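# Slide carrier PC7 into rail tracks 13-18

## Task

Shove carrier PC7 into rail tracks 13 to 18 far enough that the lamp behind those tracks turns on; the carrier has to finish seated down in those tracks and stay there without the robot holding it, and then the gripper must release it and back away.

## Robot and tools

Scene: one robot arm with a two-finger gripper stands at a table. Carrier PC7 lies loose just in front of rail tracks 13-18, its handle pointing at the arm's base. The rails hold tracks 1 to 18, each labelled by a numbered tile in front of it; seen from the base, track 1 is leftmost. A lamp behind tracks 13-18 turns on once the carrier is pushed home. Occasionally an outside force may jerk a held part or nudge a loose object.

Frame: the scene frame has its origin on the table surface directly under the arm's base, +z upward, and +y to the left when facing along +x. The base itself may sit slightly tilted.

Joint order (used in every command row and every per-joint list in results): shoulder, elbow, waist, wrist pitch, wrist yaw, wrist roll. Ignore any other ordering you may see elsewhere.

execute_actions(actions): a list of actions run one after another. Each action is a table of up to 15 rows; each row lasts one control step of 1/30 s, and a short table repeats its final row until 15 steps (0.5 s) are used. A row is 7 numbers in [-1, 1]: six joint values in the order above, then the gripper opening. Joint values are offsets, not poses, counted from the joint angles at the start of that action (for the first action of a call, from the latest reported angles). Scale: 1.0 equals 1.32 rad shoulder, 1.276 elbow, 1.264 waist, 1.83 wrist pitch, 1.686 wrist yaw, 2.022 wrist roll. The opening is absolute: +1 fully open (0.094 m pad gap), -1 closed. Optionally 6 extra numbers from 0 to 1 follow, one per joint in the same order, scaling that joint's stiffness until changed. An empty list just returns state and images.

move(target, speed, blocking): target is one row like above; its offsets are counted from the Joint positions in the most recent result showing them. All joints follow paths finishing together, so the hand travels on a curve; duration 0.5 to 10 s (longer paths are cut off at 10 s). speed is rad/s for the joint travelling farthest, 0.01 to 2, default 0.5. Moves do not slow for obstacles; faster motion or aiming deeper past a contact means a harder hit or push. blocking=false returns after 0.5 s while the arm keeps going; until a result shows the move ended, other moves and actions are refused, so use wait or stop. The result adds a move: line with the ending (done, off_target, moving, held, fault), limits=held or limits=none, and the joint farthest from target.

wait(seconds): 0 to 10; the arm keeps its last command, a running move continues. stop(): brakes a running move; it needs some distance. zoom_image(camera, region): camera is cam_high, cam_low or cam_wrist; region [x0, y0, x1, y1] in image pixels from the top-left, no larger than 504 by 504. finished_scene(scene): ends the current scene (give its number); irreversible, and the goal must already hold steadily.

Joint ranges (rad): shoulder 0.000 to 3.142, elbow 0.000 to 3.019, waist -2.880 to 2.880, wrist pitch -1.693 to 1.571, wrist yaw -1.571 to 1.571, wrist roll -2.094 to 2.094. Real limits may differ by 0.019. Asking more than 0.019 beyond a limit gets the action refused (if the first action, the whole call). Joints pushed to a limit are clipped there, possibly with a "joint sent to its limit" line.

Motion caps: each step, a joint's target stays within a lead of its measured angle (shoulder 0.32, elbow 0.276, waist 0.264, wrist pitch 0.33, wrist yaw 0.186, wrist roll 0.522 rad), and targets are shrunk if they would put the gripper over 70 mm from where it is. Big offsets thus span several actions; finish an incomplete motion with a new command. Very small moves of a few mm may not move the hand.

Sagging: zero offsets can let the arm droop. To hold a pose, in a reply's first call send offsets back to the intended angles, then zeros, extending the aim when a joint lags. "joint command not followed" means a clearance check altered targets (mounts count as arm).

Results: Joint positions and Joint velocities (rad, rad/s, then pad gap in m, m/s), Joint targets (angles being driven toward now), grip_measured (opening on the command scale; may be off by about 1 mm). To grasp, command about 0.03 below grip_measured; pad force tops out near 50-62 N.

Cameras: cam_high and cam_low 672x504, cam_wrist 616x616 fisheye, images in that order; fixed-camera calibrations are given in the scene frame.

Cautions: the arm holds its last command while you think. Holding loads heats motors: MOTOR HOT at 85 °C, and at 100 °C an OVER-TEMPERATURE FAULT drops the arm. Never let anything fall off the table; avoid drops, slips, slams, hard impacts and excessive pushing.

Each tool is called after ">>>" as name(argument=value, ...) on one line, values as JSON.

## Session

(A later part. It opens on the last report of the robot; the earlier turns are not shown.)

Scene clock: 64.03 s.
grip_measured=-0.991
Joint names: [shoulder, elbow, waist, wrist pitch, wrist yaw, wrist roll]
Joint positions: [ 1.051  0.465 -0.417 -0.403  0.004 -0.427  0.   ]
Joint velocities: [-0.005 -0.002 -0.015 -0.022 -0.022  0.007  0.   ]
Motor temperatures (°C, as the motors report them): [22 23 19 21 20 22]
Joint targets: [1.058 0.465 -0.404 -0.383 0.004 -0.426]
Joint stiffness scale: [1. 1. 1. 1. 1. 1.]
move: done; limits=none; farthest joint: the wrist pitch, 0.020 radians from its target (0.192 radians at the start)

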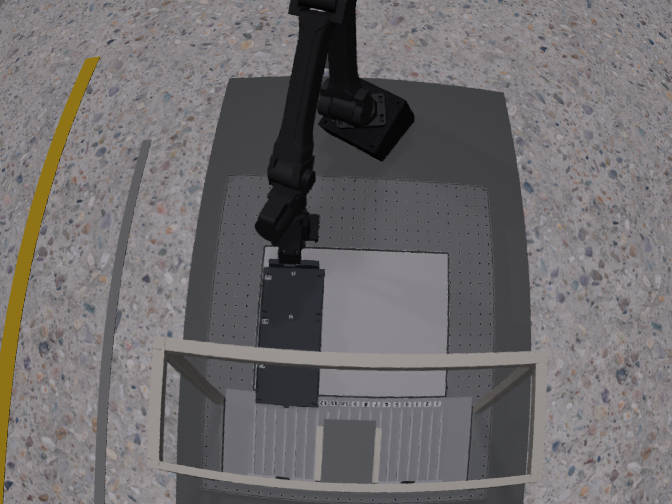

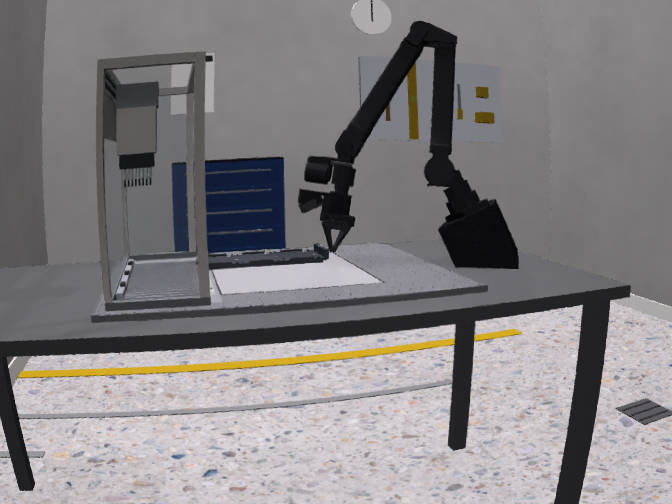

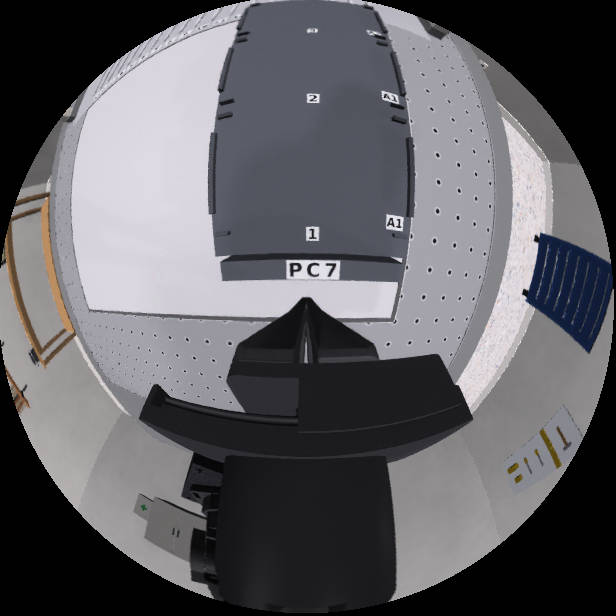

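>>> execute_actions(actions=[[[0.006,0.029,0.01,0.011,0,0,-1],[0.006,0.031,0.01,0.011,0,0,-1],[0.009,0.034,0.01,0.011,0,0,-1],[0.012,0.037,0.01,0.011,0,0,-1],[0.015,0.040,0.01,0.011,0,0,-1],[0.018,0.043,0.01,0.011,0,0,-1],[0.021,0.046,0.01,0.011,0,0,-1],[0.024,0.049,0.01,0.011,0,0,-1],[0.027,0.052,0.01,0.011,0,0,-1],[0.030,0.055,0.01,0.011,0,0,-1],[0.033,0.058,0.01,0.011,0,0,-1],[0.035,0.060,0.01,0.011,0,0,-1]],[[0.008,0.036,0.013,0.013,0.0,0.004,-1],[0.010,0.041,0.015,0.014,0,0.005,-1],[0.013,0.045,0.016,0.015,0,0.006,-1],[0.016,0.048,0.018,0.016,0,0.007,-1],[0.020,0.052,0.019,0.016,0,0.007,-1],[0.023,0.055,0.020,0.016,0,0.008,-1],[0.027,0.059,0.022,0.016,0,0.009,-1],[0.030,0.062,0.023,0.016,0,0.010,-1],[0.034,0.066,0.024,0.016,0,0.010,-1],[0.037,0.069,0.026,0.016,0,0.011,-1],[0.041,0.073,0.027,0.016,0,0.012,-1],[0.044,0.077,0.029,0.016,0,0.013,-1],[0.048,0.081,0.030,0.016,0,0.014,-1]]])

>>> wait(seconds=0.2)

>>> zoom_image(camera="cam_high", region=[230, 360, 350, 490])

>>> zoom_image(camera="cam_low", region=[240, 190, 380, 290])

Scene clock: 68.07 s.
grip_measured=-0.991
Joint names: [shoulder, elbow, waist, wrist pitch, wrist yaw, wrist roll]
Joint positions: [ 1.134  0.553 -0.397 -0.402  0.005 -0.41   0.   ]
Joint velocities: [ 0.083  0.125  0.034 -0.012 -0.022 -0.022  0.001]
Motor temperatures (°C, as the motors report them): [22 23 19 21 20 22]
Joint targets: [1.148 0.606 -0.379 -0.374 0.004 -0.399]
Joint stiffness scale: [1. 1. 1. 1. 1. 1.]

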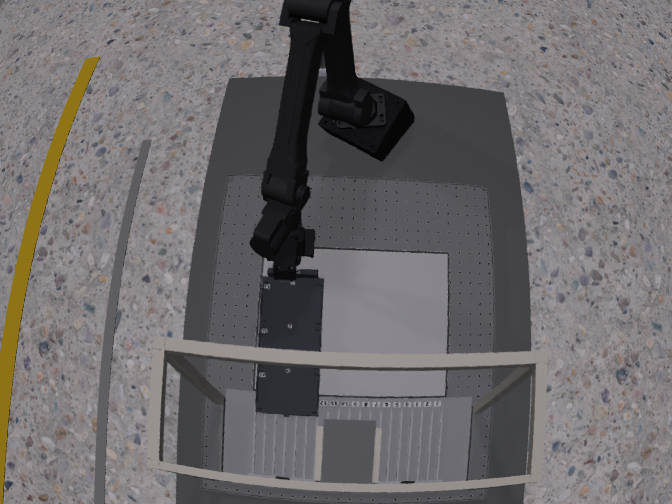

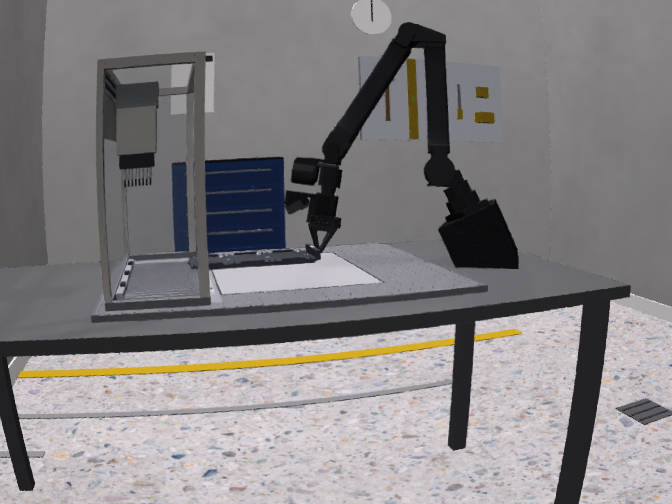

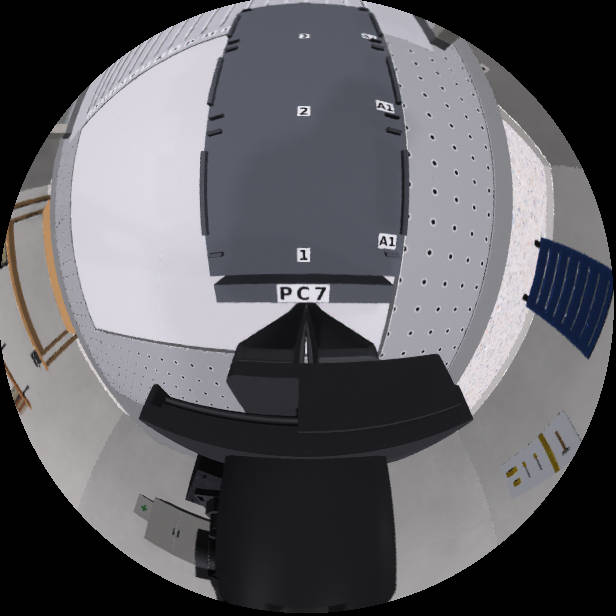

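Scene clock: 68.27 s.
grip_measured=-0.991
Joint names: [shoulder, elbow, waist, wrist pitch, wrist yaw, wrist roll]
Joint positions: [ 1.139  0.559 -0.394 -0.402  0.005 -0.407  0.   ]
Joint velocities: [-0.015 -0.002  0.015 -0.007 -0.007  0.007 -0.001]
Motor temperatures (°C, as the motors report them): [22 23 19 21 20 22]
Joint targets: [1.148 0.606 -0.379 -0.374 0.004 -0.399]
Joint stiffness scale: [1. 1. 1. 1. 1. 1.]
wait: 0.20 s; no rest

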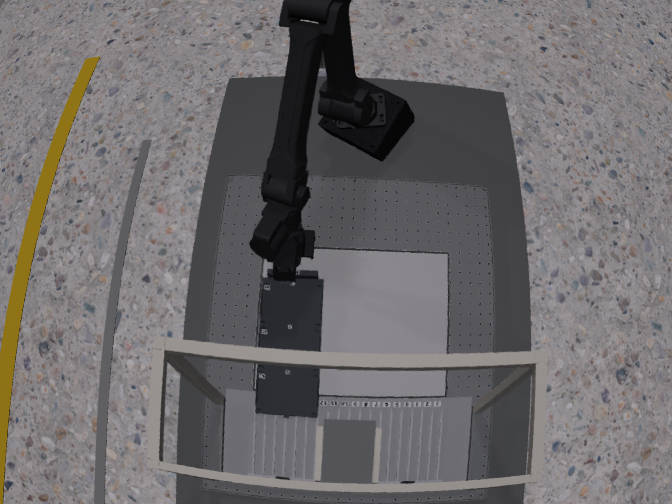

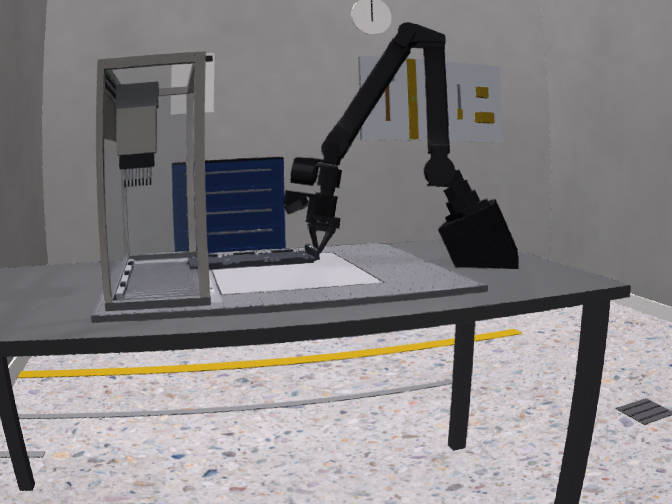

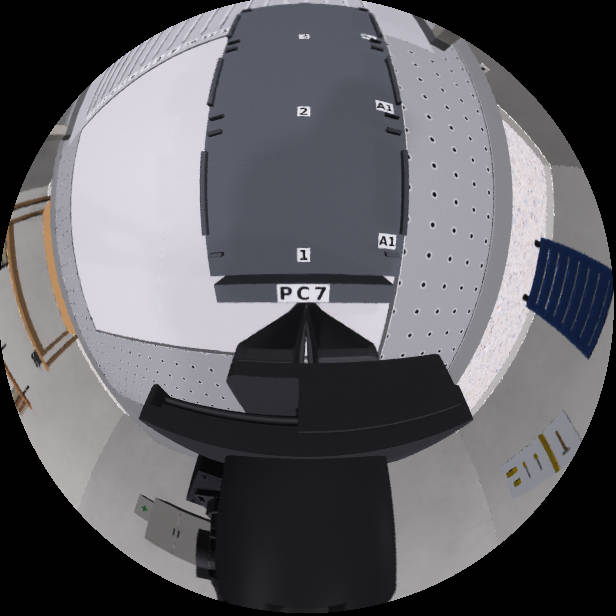

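Region (230, 360, 350, 490) of cam_high's 672x504 image, scaled by 3.877, with more detail than that image has; it fills the left 465 columns of this view, and the rest is white.

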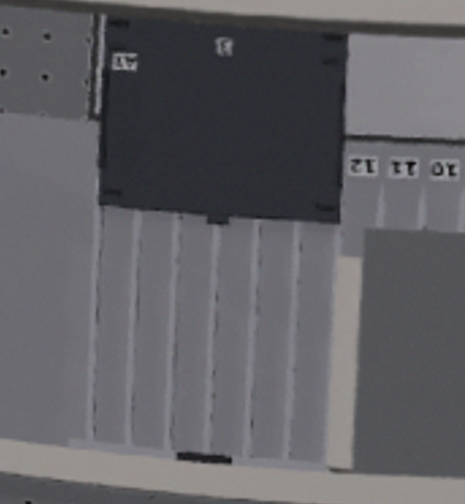

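Region (240, 190, 380, 290) of cam_low's 672x504 image, scaled by 3.600, with more detail than that image has; it fills the top 360 rows of this view, and the rest is white.

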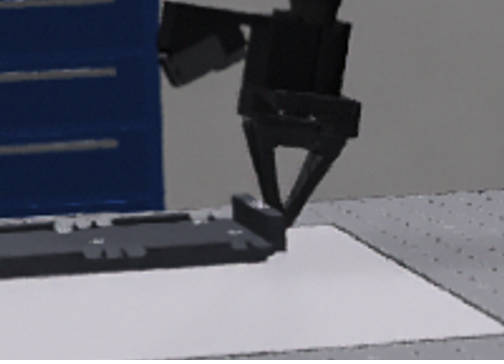

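>>> execute_actions(actions=[[[0.011,0.0415,0.014,0.016,0,0.005,-1],[0.015,0.046,0.0155,0.016,0,0.006,-1],[0.019,0.0505,0.017,0.016,0,0.007,-1],[0.023,0.055,0.019,0.016,0,0.008,-1],[0.027,0.0595,0.021,0.016,0,0.009,-1],[0.031,0.064,0.0225,0.016,0,0.010,-1],[0.035,0.0685,0.024,0.016,0,0.011,-1],[0.039,0.073,0.026,0.016,0,0.012,-1],[0.043,0.0775,0.0275,0.016,0,0.013,-1],[0.047,0.082,0.029,0.016,0,0.015,-1],[0.051,0.0865,0.031,0.016,0,0.016,-1],[0.055,0.091,0.033,0.016,0,0.017,-1],[0.059,0.0955,0.0345,0.016,0,0.018,-1],[0.063,0.100,0.036,0.016,0,0.019,-1],[0.067,0.104,0.038,0.016,0,0.020,-1]],[[0.016,0.048,0.015,0.016,0,0.006,-1],[0.0195,0.052,0.0165,0.016,0,0.007,-1],[0.023,0.056,0.018,0.016,0,0.008,-1],[0.0265,0.0605,0.019,0.016,0,0.008,-1],[0.030,0.065,0.020,0.016,0,0.009,-1],[0.0335,0.069,0.0215,0.016,0,0.010,-1],[0.037,0.073,0.023,0.016,0,0.011,-1],[0.0405,0.077,0.024,0.016,0,0.012,-1],[0.044,0.0815,0.025,0.016,0,0.013,-1],[0.0475,0.086,0.0265,0.016,0,0.014,-1],[0.051,0.090,0.028,0.016,0,0.014,-1],[0.0545,0.094,0.029,0.016,0,0.015,-1],[0.058,0.098,0.030,0.016,0,0.016,-1]]])

>>> wait(seconds=0.2)

>>> zoom_image(camera="cam_low", region=[200, 190, 340, 290])

Scene clock: 72.73 s.
grip_measured=-0.991
Joint names: [shoulder, elbow, waist, wrist pitch, wrist yaw, wrist roll]
Joint positions: [ 1.264  0.699 -0.348 -0.402  0.005 -0.362  0.   ]
Joint velocities: [ 0.073  0.085  0.034 -0.002 -0.051  0.066  0.   ]
Motor temperatures (°C, as the motors report them): [22 23 19 21 20 22]
Joint targets: [1.281 0.756 -0.330 -0.373 0.005 -0.350]
Joint stiffness scale: [1. 1. 1. 1. 1. 1.]

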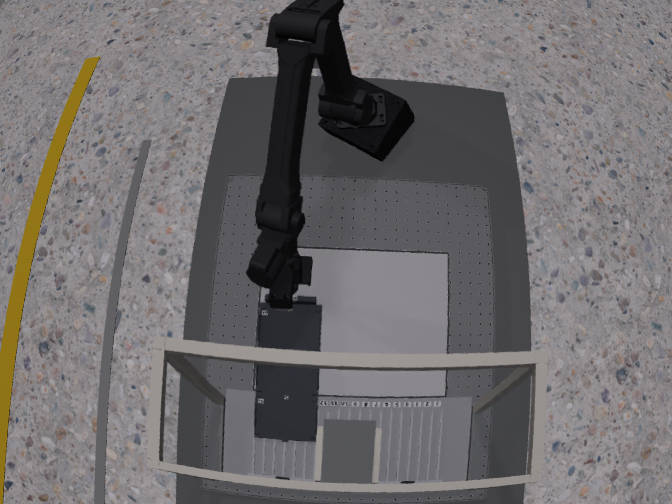

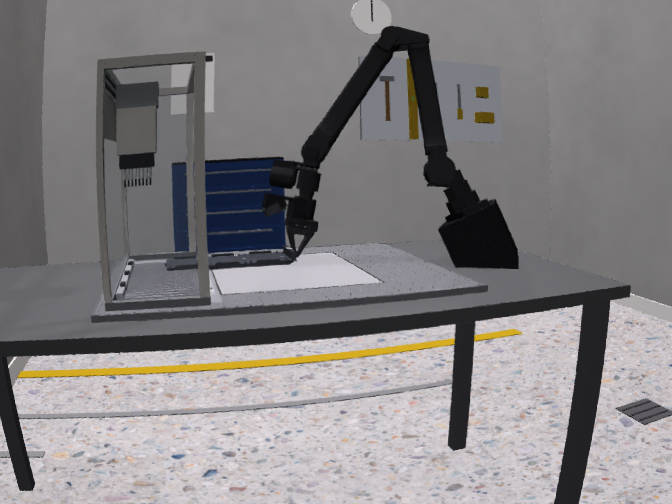

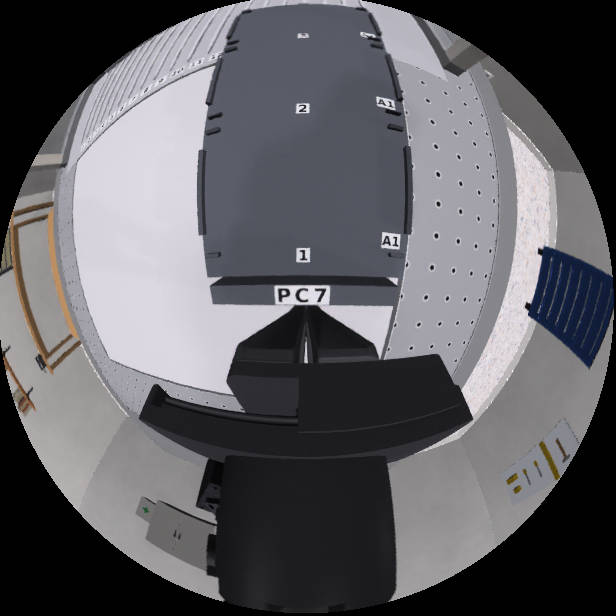

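Scene clock: 72.93 s.
grip_measured=-0.991
Joint names: [shoulder, elbow, waist, wrist pitch, wrist yaw, wrist roll]
Joint positions: [ 1.267  0.703 -0.346 -0.402  0.005 -0.359  0.   ]
Joint velocities: [-0.005 -0.007 -0.024 -0.012  0.007  0.037 -0.   ]
Motor temperatures (°C, as the motors report them): [22 23 19 21 20 22]
Joint targets: [1.281 0.756 -0.330 -0.373 0.005 -0.350]
Joint stiffness scale: [1. 1. 1. 1. 1. 1.]
wait: 0.20 s; no rest

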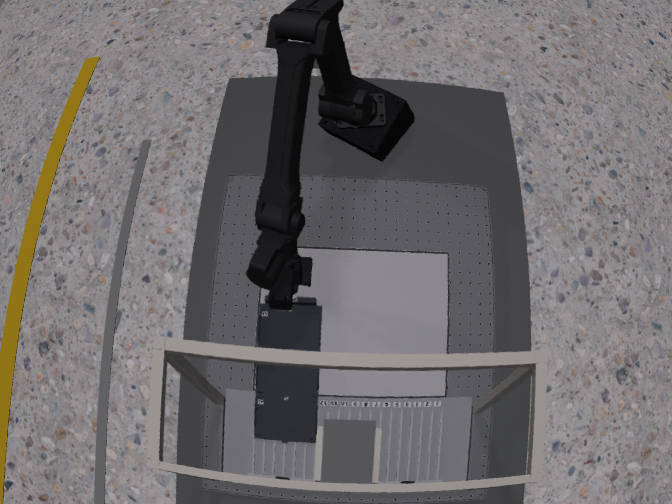

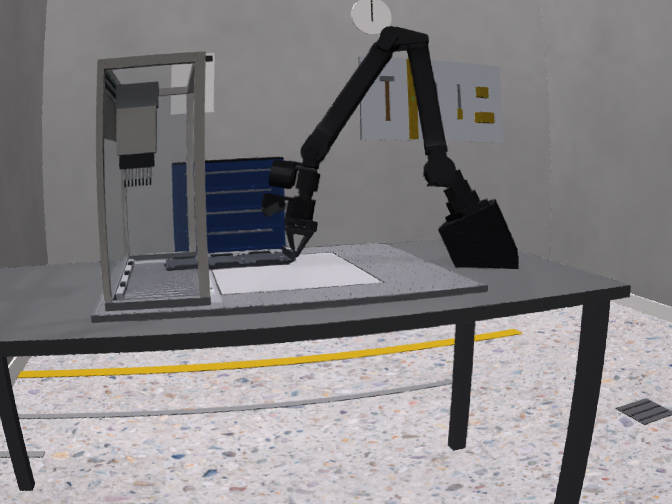

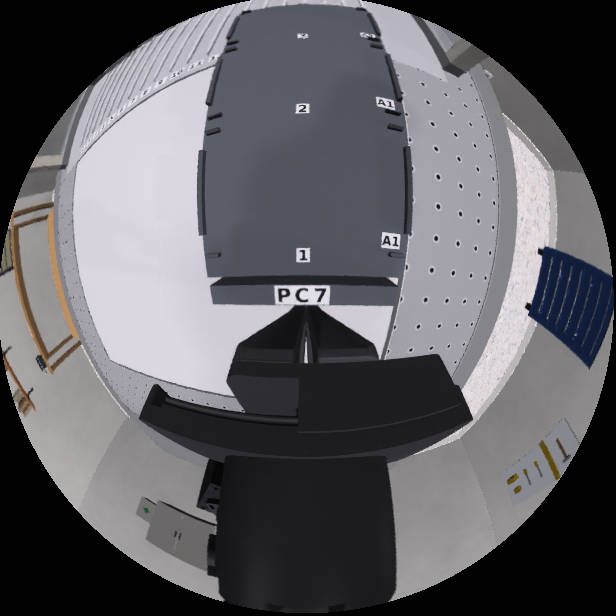

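Region (200, 190, 340, 290) of cam_low's 672x504 image, scaled by 3.600, with more detail than that image has; it fills the top 360 rows of this view, and the rest is white.

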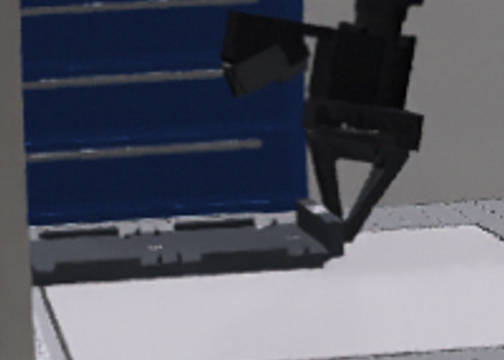

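>>> execute_actions(actions=[[[0.008,0.046,0.014,0.016,0,0.005,-1],[0.008,0.0505,0.015,0.016,0,0.006,-1],[0.010,0.055,0.0165,0.016,0,0.007,-1],[0.013,0.0595,0.018,0.016,0,0.007,-1],[0.016,0.064,0.019,0.016,0,0.008,-1],[0.019,0.0685,0.020,0.016,0,0.009,-1],[0.022,0.073,0.0215,0.016,0,0.010,-1],[0.025,0.0775,0.023,0.016,0,0.010,-1],[0.028,0.082,0.024,0.016,0,0.011,-1],[0.031,0.0865,0.025,0.016,0,0.012,-1],[0.034,0.091,0.0265,0.016,0,0.013,-1],[0.037,0.0955,0.028,0.016,0,0.013,-1],[0.040,0.100,0.029,0.016,0,0.014,-1],[0.043,0.1045,0.030,0.016,0,0.015,-1],[0.046,0.109,0.0315,0.016,0,0.016,-1]],[[0.017,0.053,0.016,0.016,0,0.006,-1],[0.020,0.057,0.017,0.016,0,0.007,-1],[0.0225,0.061,0.018,0.016,0,0.008,-1],[0.025,0.065,0.019,0.016,0,0.008,-1],[0.028,0.069,0.020,0.016,0,0.009,-1],[0.031,0.073,0.021,0.016,0,0.010,-1],[0.0335,0.077,0.022,0.016,0,0.010,-1],[0.036,0.081,0.023,0.016,0,0.011,-1],[0.039,0.085,0.024,0.016,0,0.012,-1],[0.042,0.089,0.025,0.016,0,0.012,-1],[0.0445,0.093,0.026,0.016,0,0.013,-1],[0.047,0.097,0.027,0.016,0,0.014,-1],[0.050,0.101,0.028,0.016,0,0.014,-1]]])

>>> wait(seconds=0.2)

>>> zoom_image(camera="cam_high", region=[230, 360, 350, 490])

Scene clock: 76.13 s.
grip_measured=-0.991
Joint names: [shoulder, elbow, waist, wrist pitch, wrist yaw, wrist roll]
Joint positions: [ 1.358  0.828 -0.307 -0.402  0.005 -0.324  0.   ]
Joint velocities: [ 0.073  0.115  0.024  0.012 -0.007  0.037 -0.   ]
Motor temperatures (°C, as the motors report them): [22 23 19 21 20 22]
Joint targets: [1.376 0.892 -0.290 -0.373 0.005 -0.313]
Joint stiffness scale: [1. 1. 1. 1. 1. 1.]

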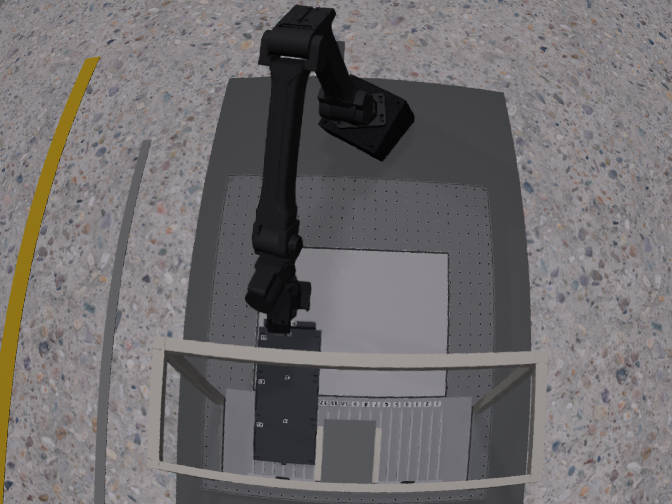

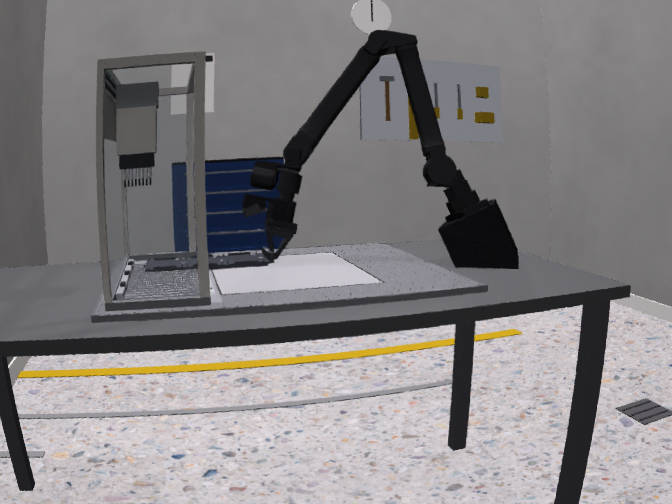

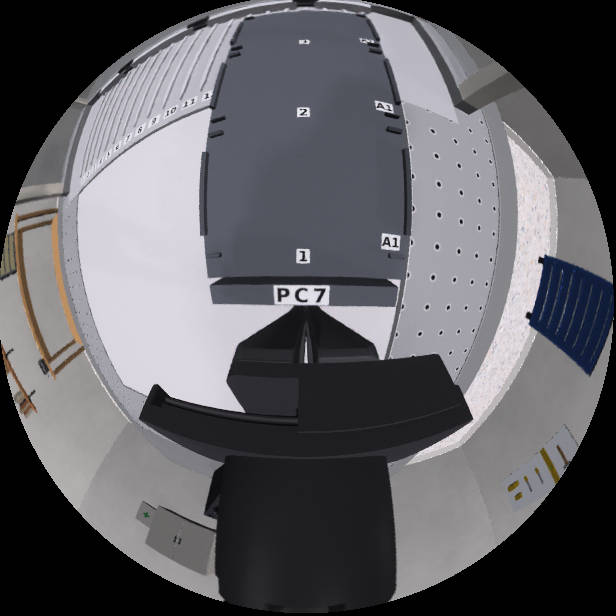

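Scene clock: 76.33 s.
grip_measured=-0.991
Joint names: [shoulder, elbow, waist, wrist pitch, wrist yaw, wrist roll]
Joint positions: [ 1.363  0.835 -0.305 -0.402  0.005 -0.322  0.   ]
Joint velocities: [ 0.005  0.012 -0.005 -0.007  0.007 -0.037 -0.001]
Motor temperatures (°C, as the motors report them): [22 24 19 21 20 22]
Joint targets: [1.376 0.892 -0.290 -0.373 0.005 -0.313]
Joint stiffness scale: [1. 1. 1. 1. 1. 1.]
wait: 0.20 s; no rest

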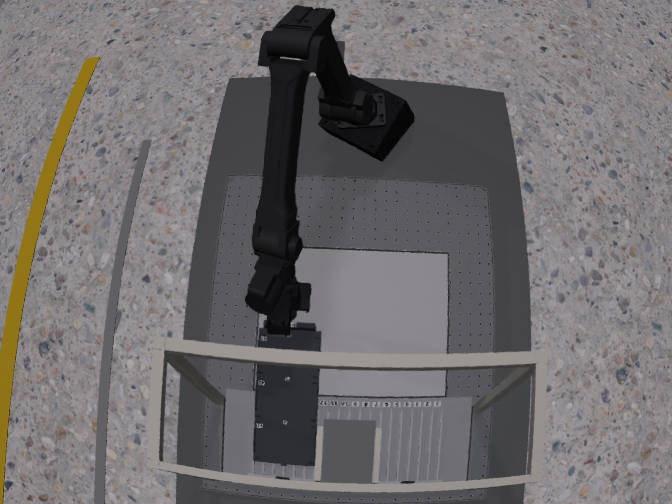

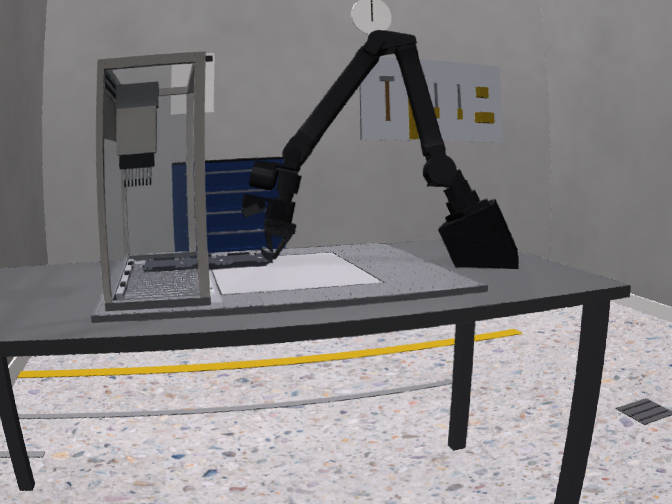

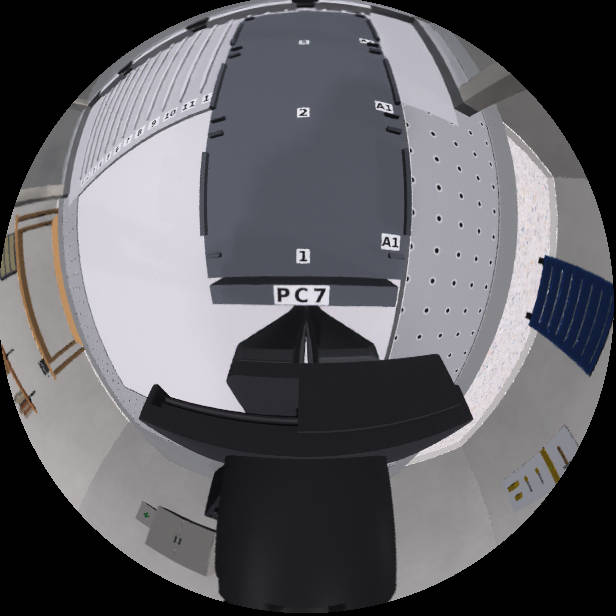

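Region (230, 360, 350, 490) of cam_high's 672x504 image, scaled by 3.877, with more detail than that image has; it fills the left 465 columns of this view, and the rest is white.

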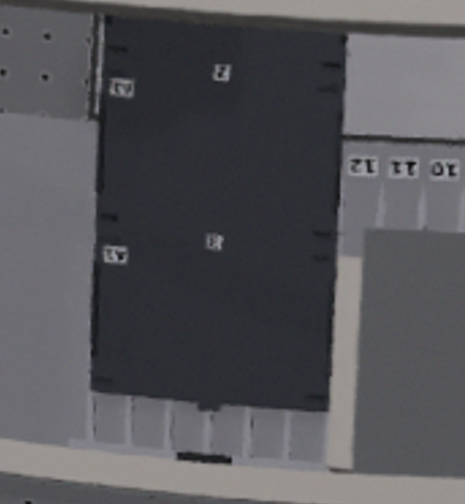

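>>> execute_actions(actions=[[[0.010,0.049,0.013,0.016,0,0.005,-1],[0.011,0.054,0.014,0.016,0,0.005,-1],[0.014,0.059,0.015,0.016,0,0.006,-1],[0.017,0.064,0.016,0.016,0,0.006,-1],[0.020,0.069,0.017,0.016,0,0.007,-1],[0.023,0.074,0.018,0.016,0,0.007,-1],[0.026,0.079,0.019,0.016,0,0.008,-1],[0.029,0.083,0.020,0.016,0,0.008,-1],[0.032,0.087,0.021,0.016,0,0.009,-1],[0.034,0.091,0.022,0.016,0,0.009,-1],[0.036,0.094,0.023,0.016,0,0.010,-1],[0.038,0.097,0.023,0.016,0,0.010,-1],[0.040,0.100,0.024,0.016,0,0.011,-1],[0.041,0.102,0.024,0.016,0,0.011,-1],[0.042,0.104,0.025,0.016,0,0.012,-1]]])

>>> wait(seconds=0.3)

>>> zoom_image(camera="cam_high", region=[230, 360, 350, 490])

Scene clock: 78.73 s.
grip_measured=-0.991
Joint names: [shoulder, elbow, waist, wrist pitch, wrist yaw, wrist roll]
Joint positions: [ 1.406  0.9   -0.289 -0.402  0.005 -0.311  0.   ]
Joint velocities: [ 0.054  0.11   0.024 -0.017 -0.066  0.037 -0.001]
Motor temperatures (°C, as the motors report them): [22 24 19 21 20 22]
Joint targets: [1.419 0.968 -0.274 -0.373 0.005 -0.298]
Joint stiffness scale: [1. 1. 1. 1. 1. 1.]

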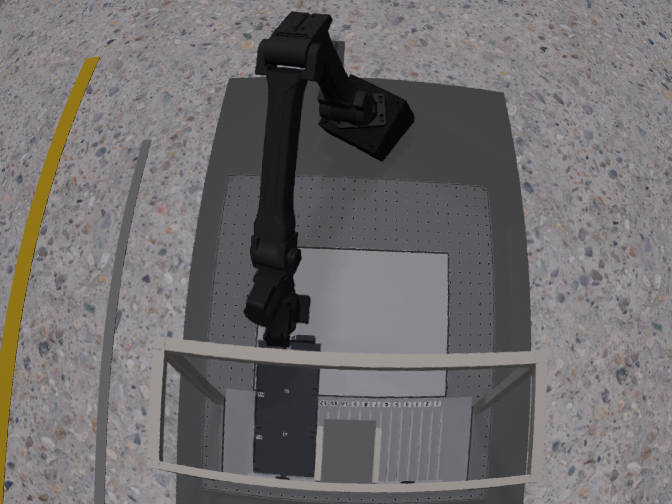

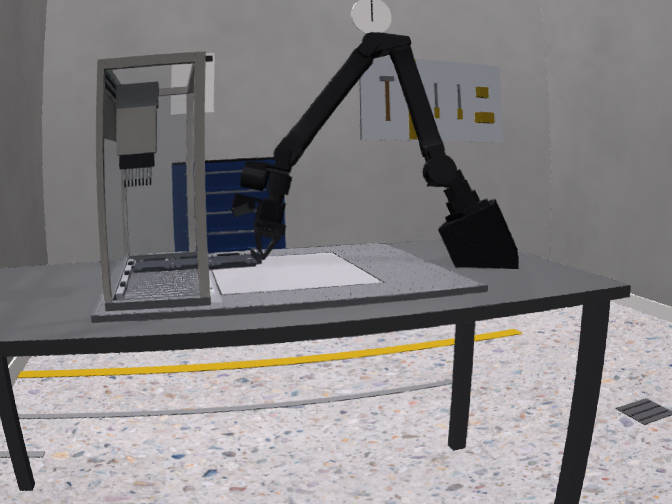

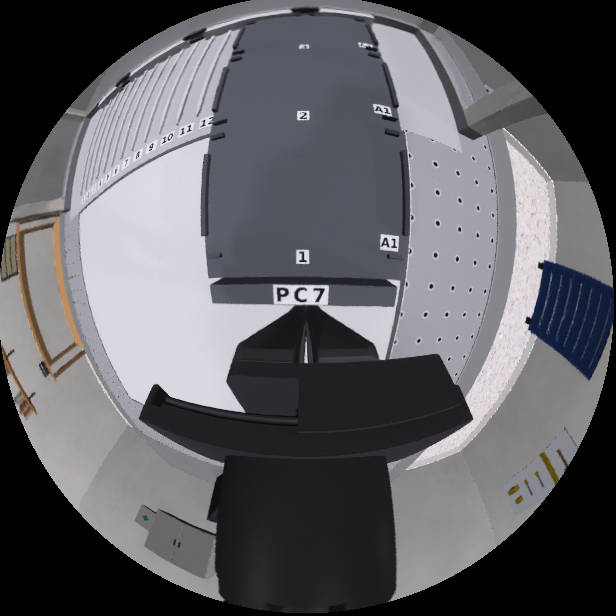

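Scene clock: 79.03 s.
grip_measured=-0.991
Joint names: [shoulder, elbow, waist, wrist pitch, wrist yaw, wrist roll]
Joint positions: [ 1.409  0.906 -0.289 -0.402  0.005 -0.306  0.   ]
Joint velocities: [-0.005  0.002 -0.005 -0.007  0.051  0.037 -0.001]
Motor temperatures (°C, as the motors report them): [22 24 19 21 20 22]
Joint targets: [1.419 0.968 -0.274 -0.373 0.005 -0.298]
Joint stiffness scale: [1. 1. 1. 1. 1. 1.]
wait: 0.30 s; no rest

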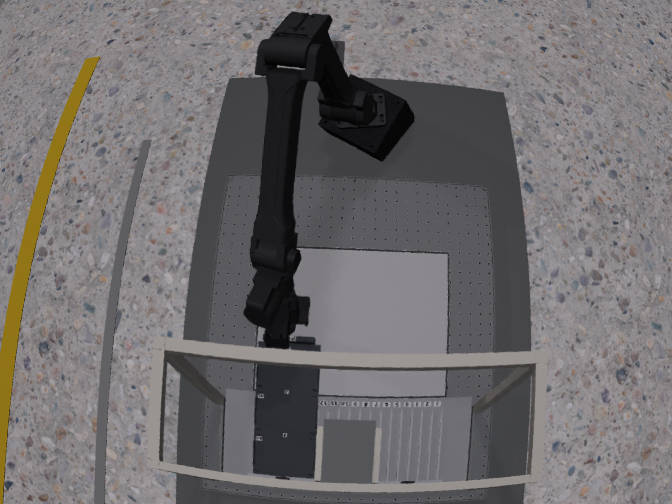

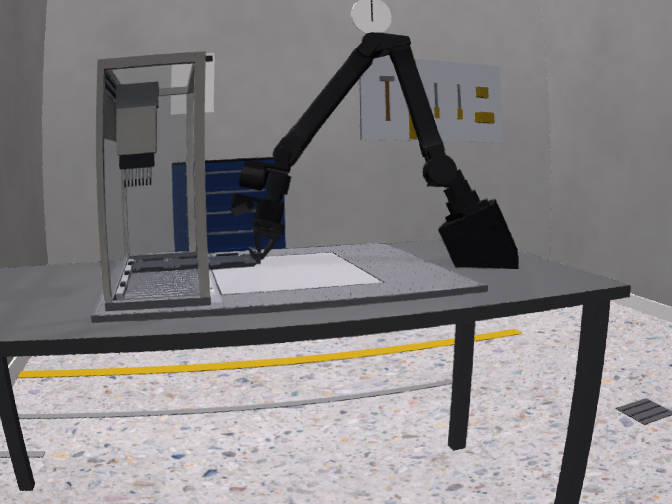

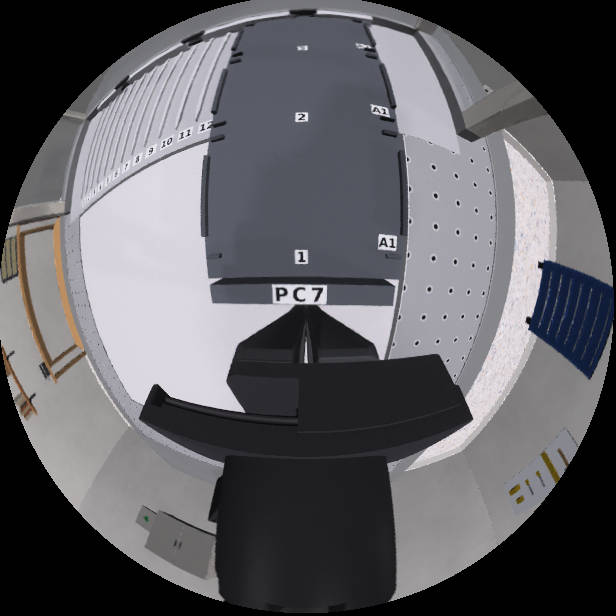

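Region (230, 360, 350, 490) of cam_high's 672x504 image, scaled by 3.877, with more detail than that image has; it fills the left 465 columns of this view, and the rest is white.

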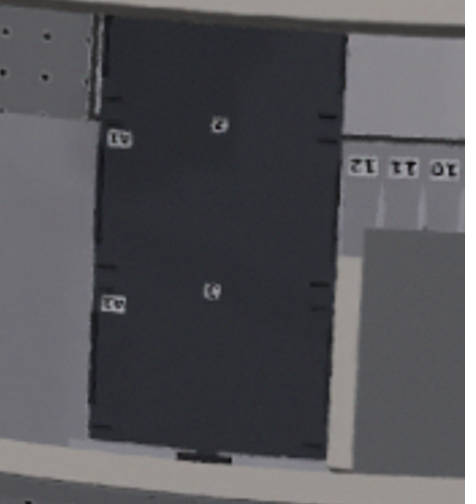

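Not lit yet; a bit more push.

>>> execute_actions(actions=[[[0.008,0.051,0.013,0.017,0,0,-1],[0.009,0.053,0.014,0.018,0,0,-1],[0.010,0.055,0.014,0.019,0,0,-1],[0.010,0.057,0.015,0.020,0,0,-1],[0.011,0.059,0.015,0.021,0,0,-1],[0.011,0.061,0.016,0.022,0,0,-1],[0.012,0.063,0.016,0.023,0,0,-1],[0.012,0.065,0.017,0.024,0,0,-1],[0.013,0.067,0.017,0.025,0,0,-1],[0.013,0.069,0.018,0.026,0,0,-1]]])

>>> zoom_image(camera="cam_low", region=[90, 230, 230, 320])

Scene clock: 80.50 s.
grip_measured=-0.991
Joint names: [shoulder, elbow, waist, wrist pitch, wrist yaw, wrist roll]
Joint positions: [ 1.413  0.914 -0.287 -0.402  0.006 -0.306  0.   ]
Joint velocities: [-0.005  0.002 -0.005  0.012 -0.022  0.007  0.001]
Motor temperatures (°C, as the motors report them): [22 24 19 21 20 22]
Joint targets: [1.426 0.995 -0.266 -0.355 0.005 -0.306]
Joint stiffness scale: [1. 1. 1. 1. 1. 1.]

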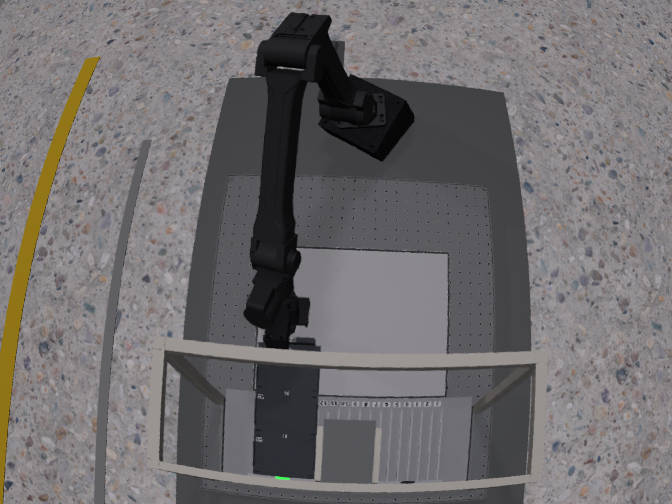

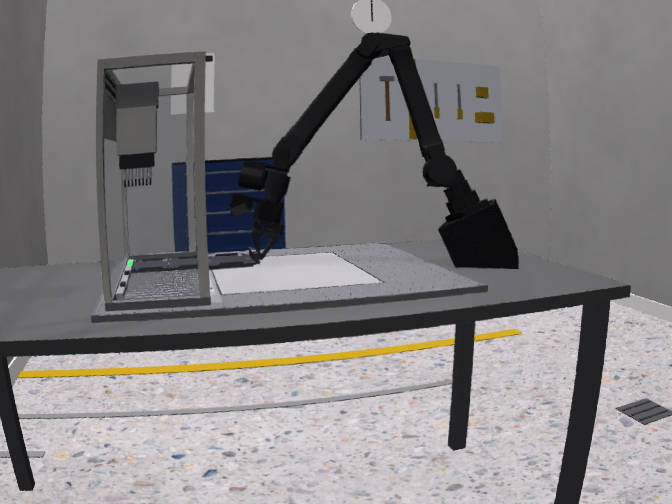

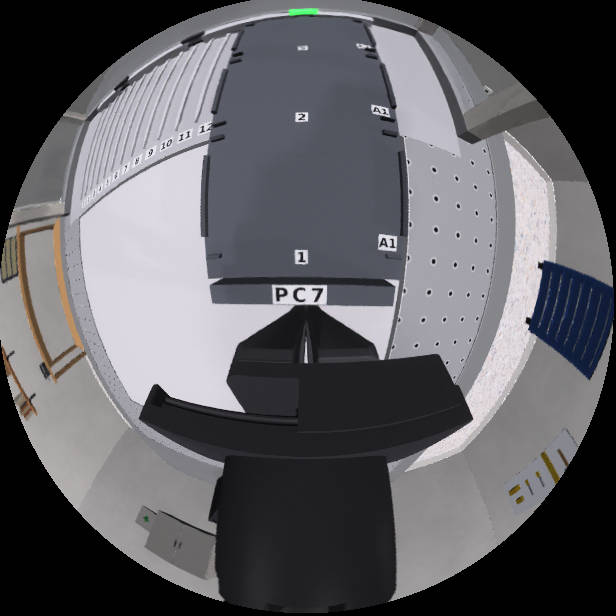

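Region (90, 230, 230, 320) of cam_low's 672x504 image, scaled by 3.600, with more detail than that image has; it fills the top 324 rows of this view, and the rest is white.

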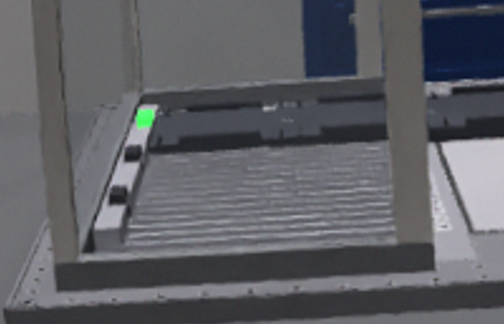

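>>> move(target=[-0.38, -0.3, 0, -0.08, 0, 0, -1], speed=0.6)

Scene clock: 82.13 s.
grip_measured=-0.991
Joint names: [shoulder, elbow, waist, wrist pitch, wrist yaw, wrist roll]
Joint positions: [ 0.911  0.535 -0.287 -0.534  0.006 -0.306  0.   ]
Joint velocities: [-0.015 -0.012 -0.005 -0.007 -0.037  0.007 -0.001]
Motor temperatures (°C, as the motors report them): [22 24 19 21 20 22]
Joint targets: [0.912 0.531 -0.287 -0.549 0.006 -0.306]
Joint stiffness scale: [1. 1. 1. 1. 1. 1.]
move: done; limits=none; farthest joint: the wrist pitch, 0.015 radians from its target (0.146 radians at the start)

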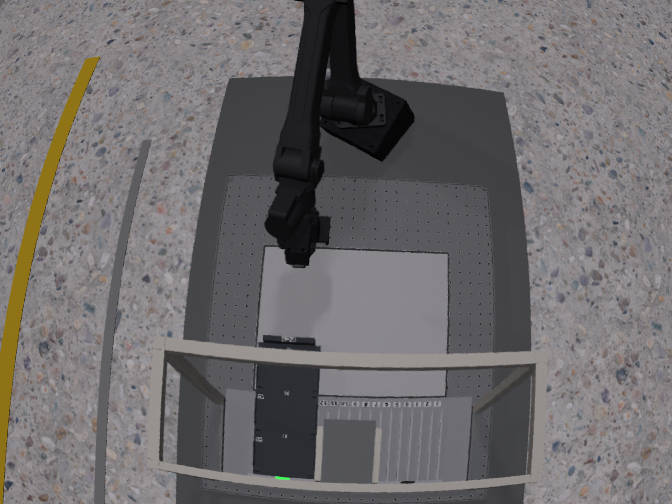

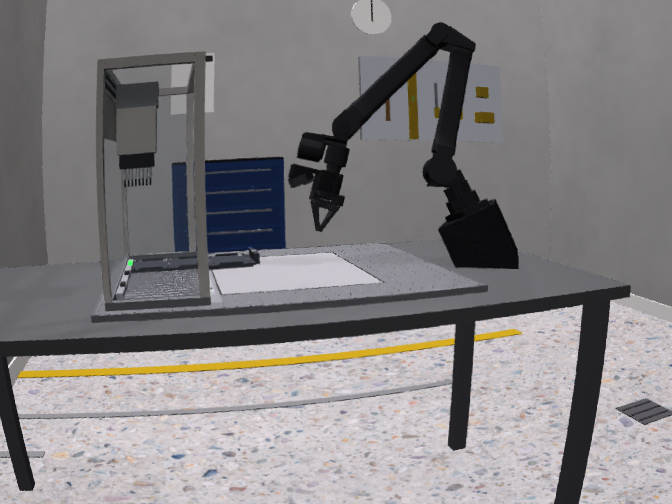

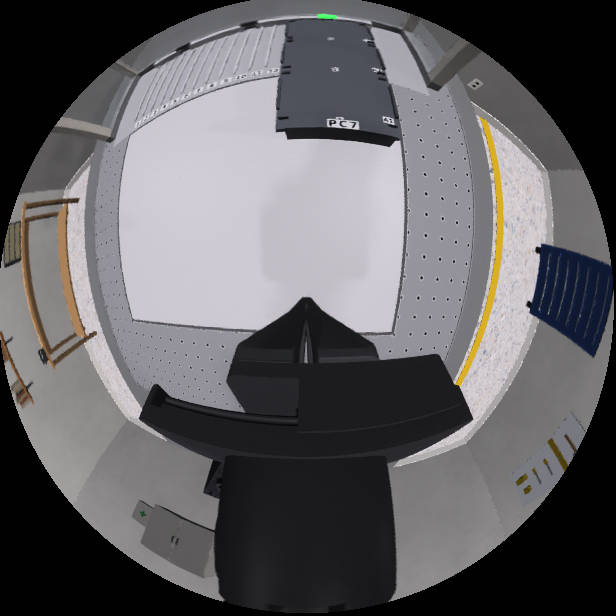

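>>> finished_scene(scene=1)

The scene is finished: the task was done.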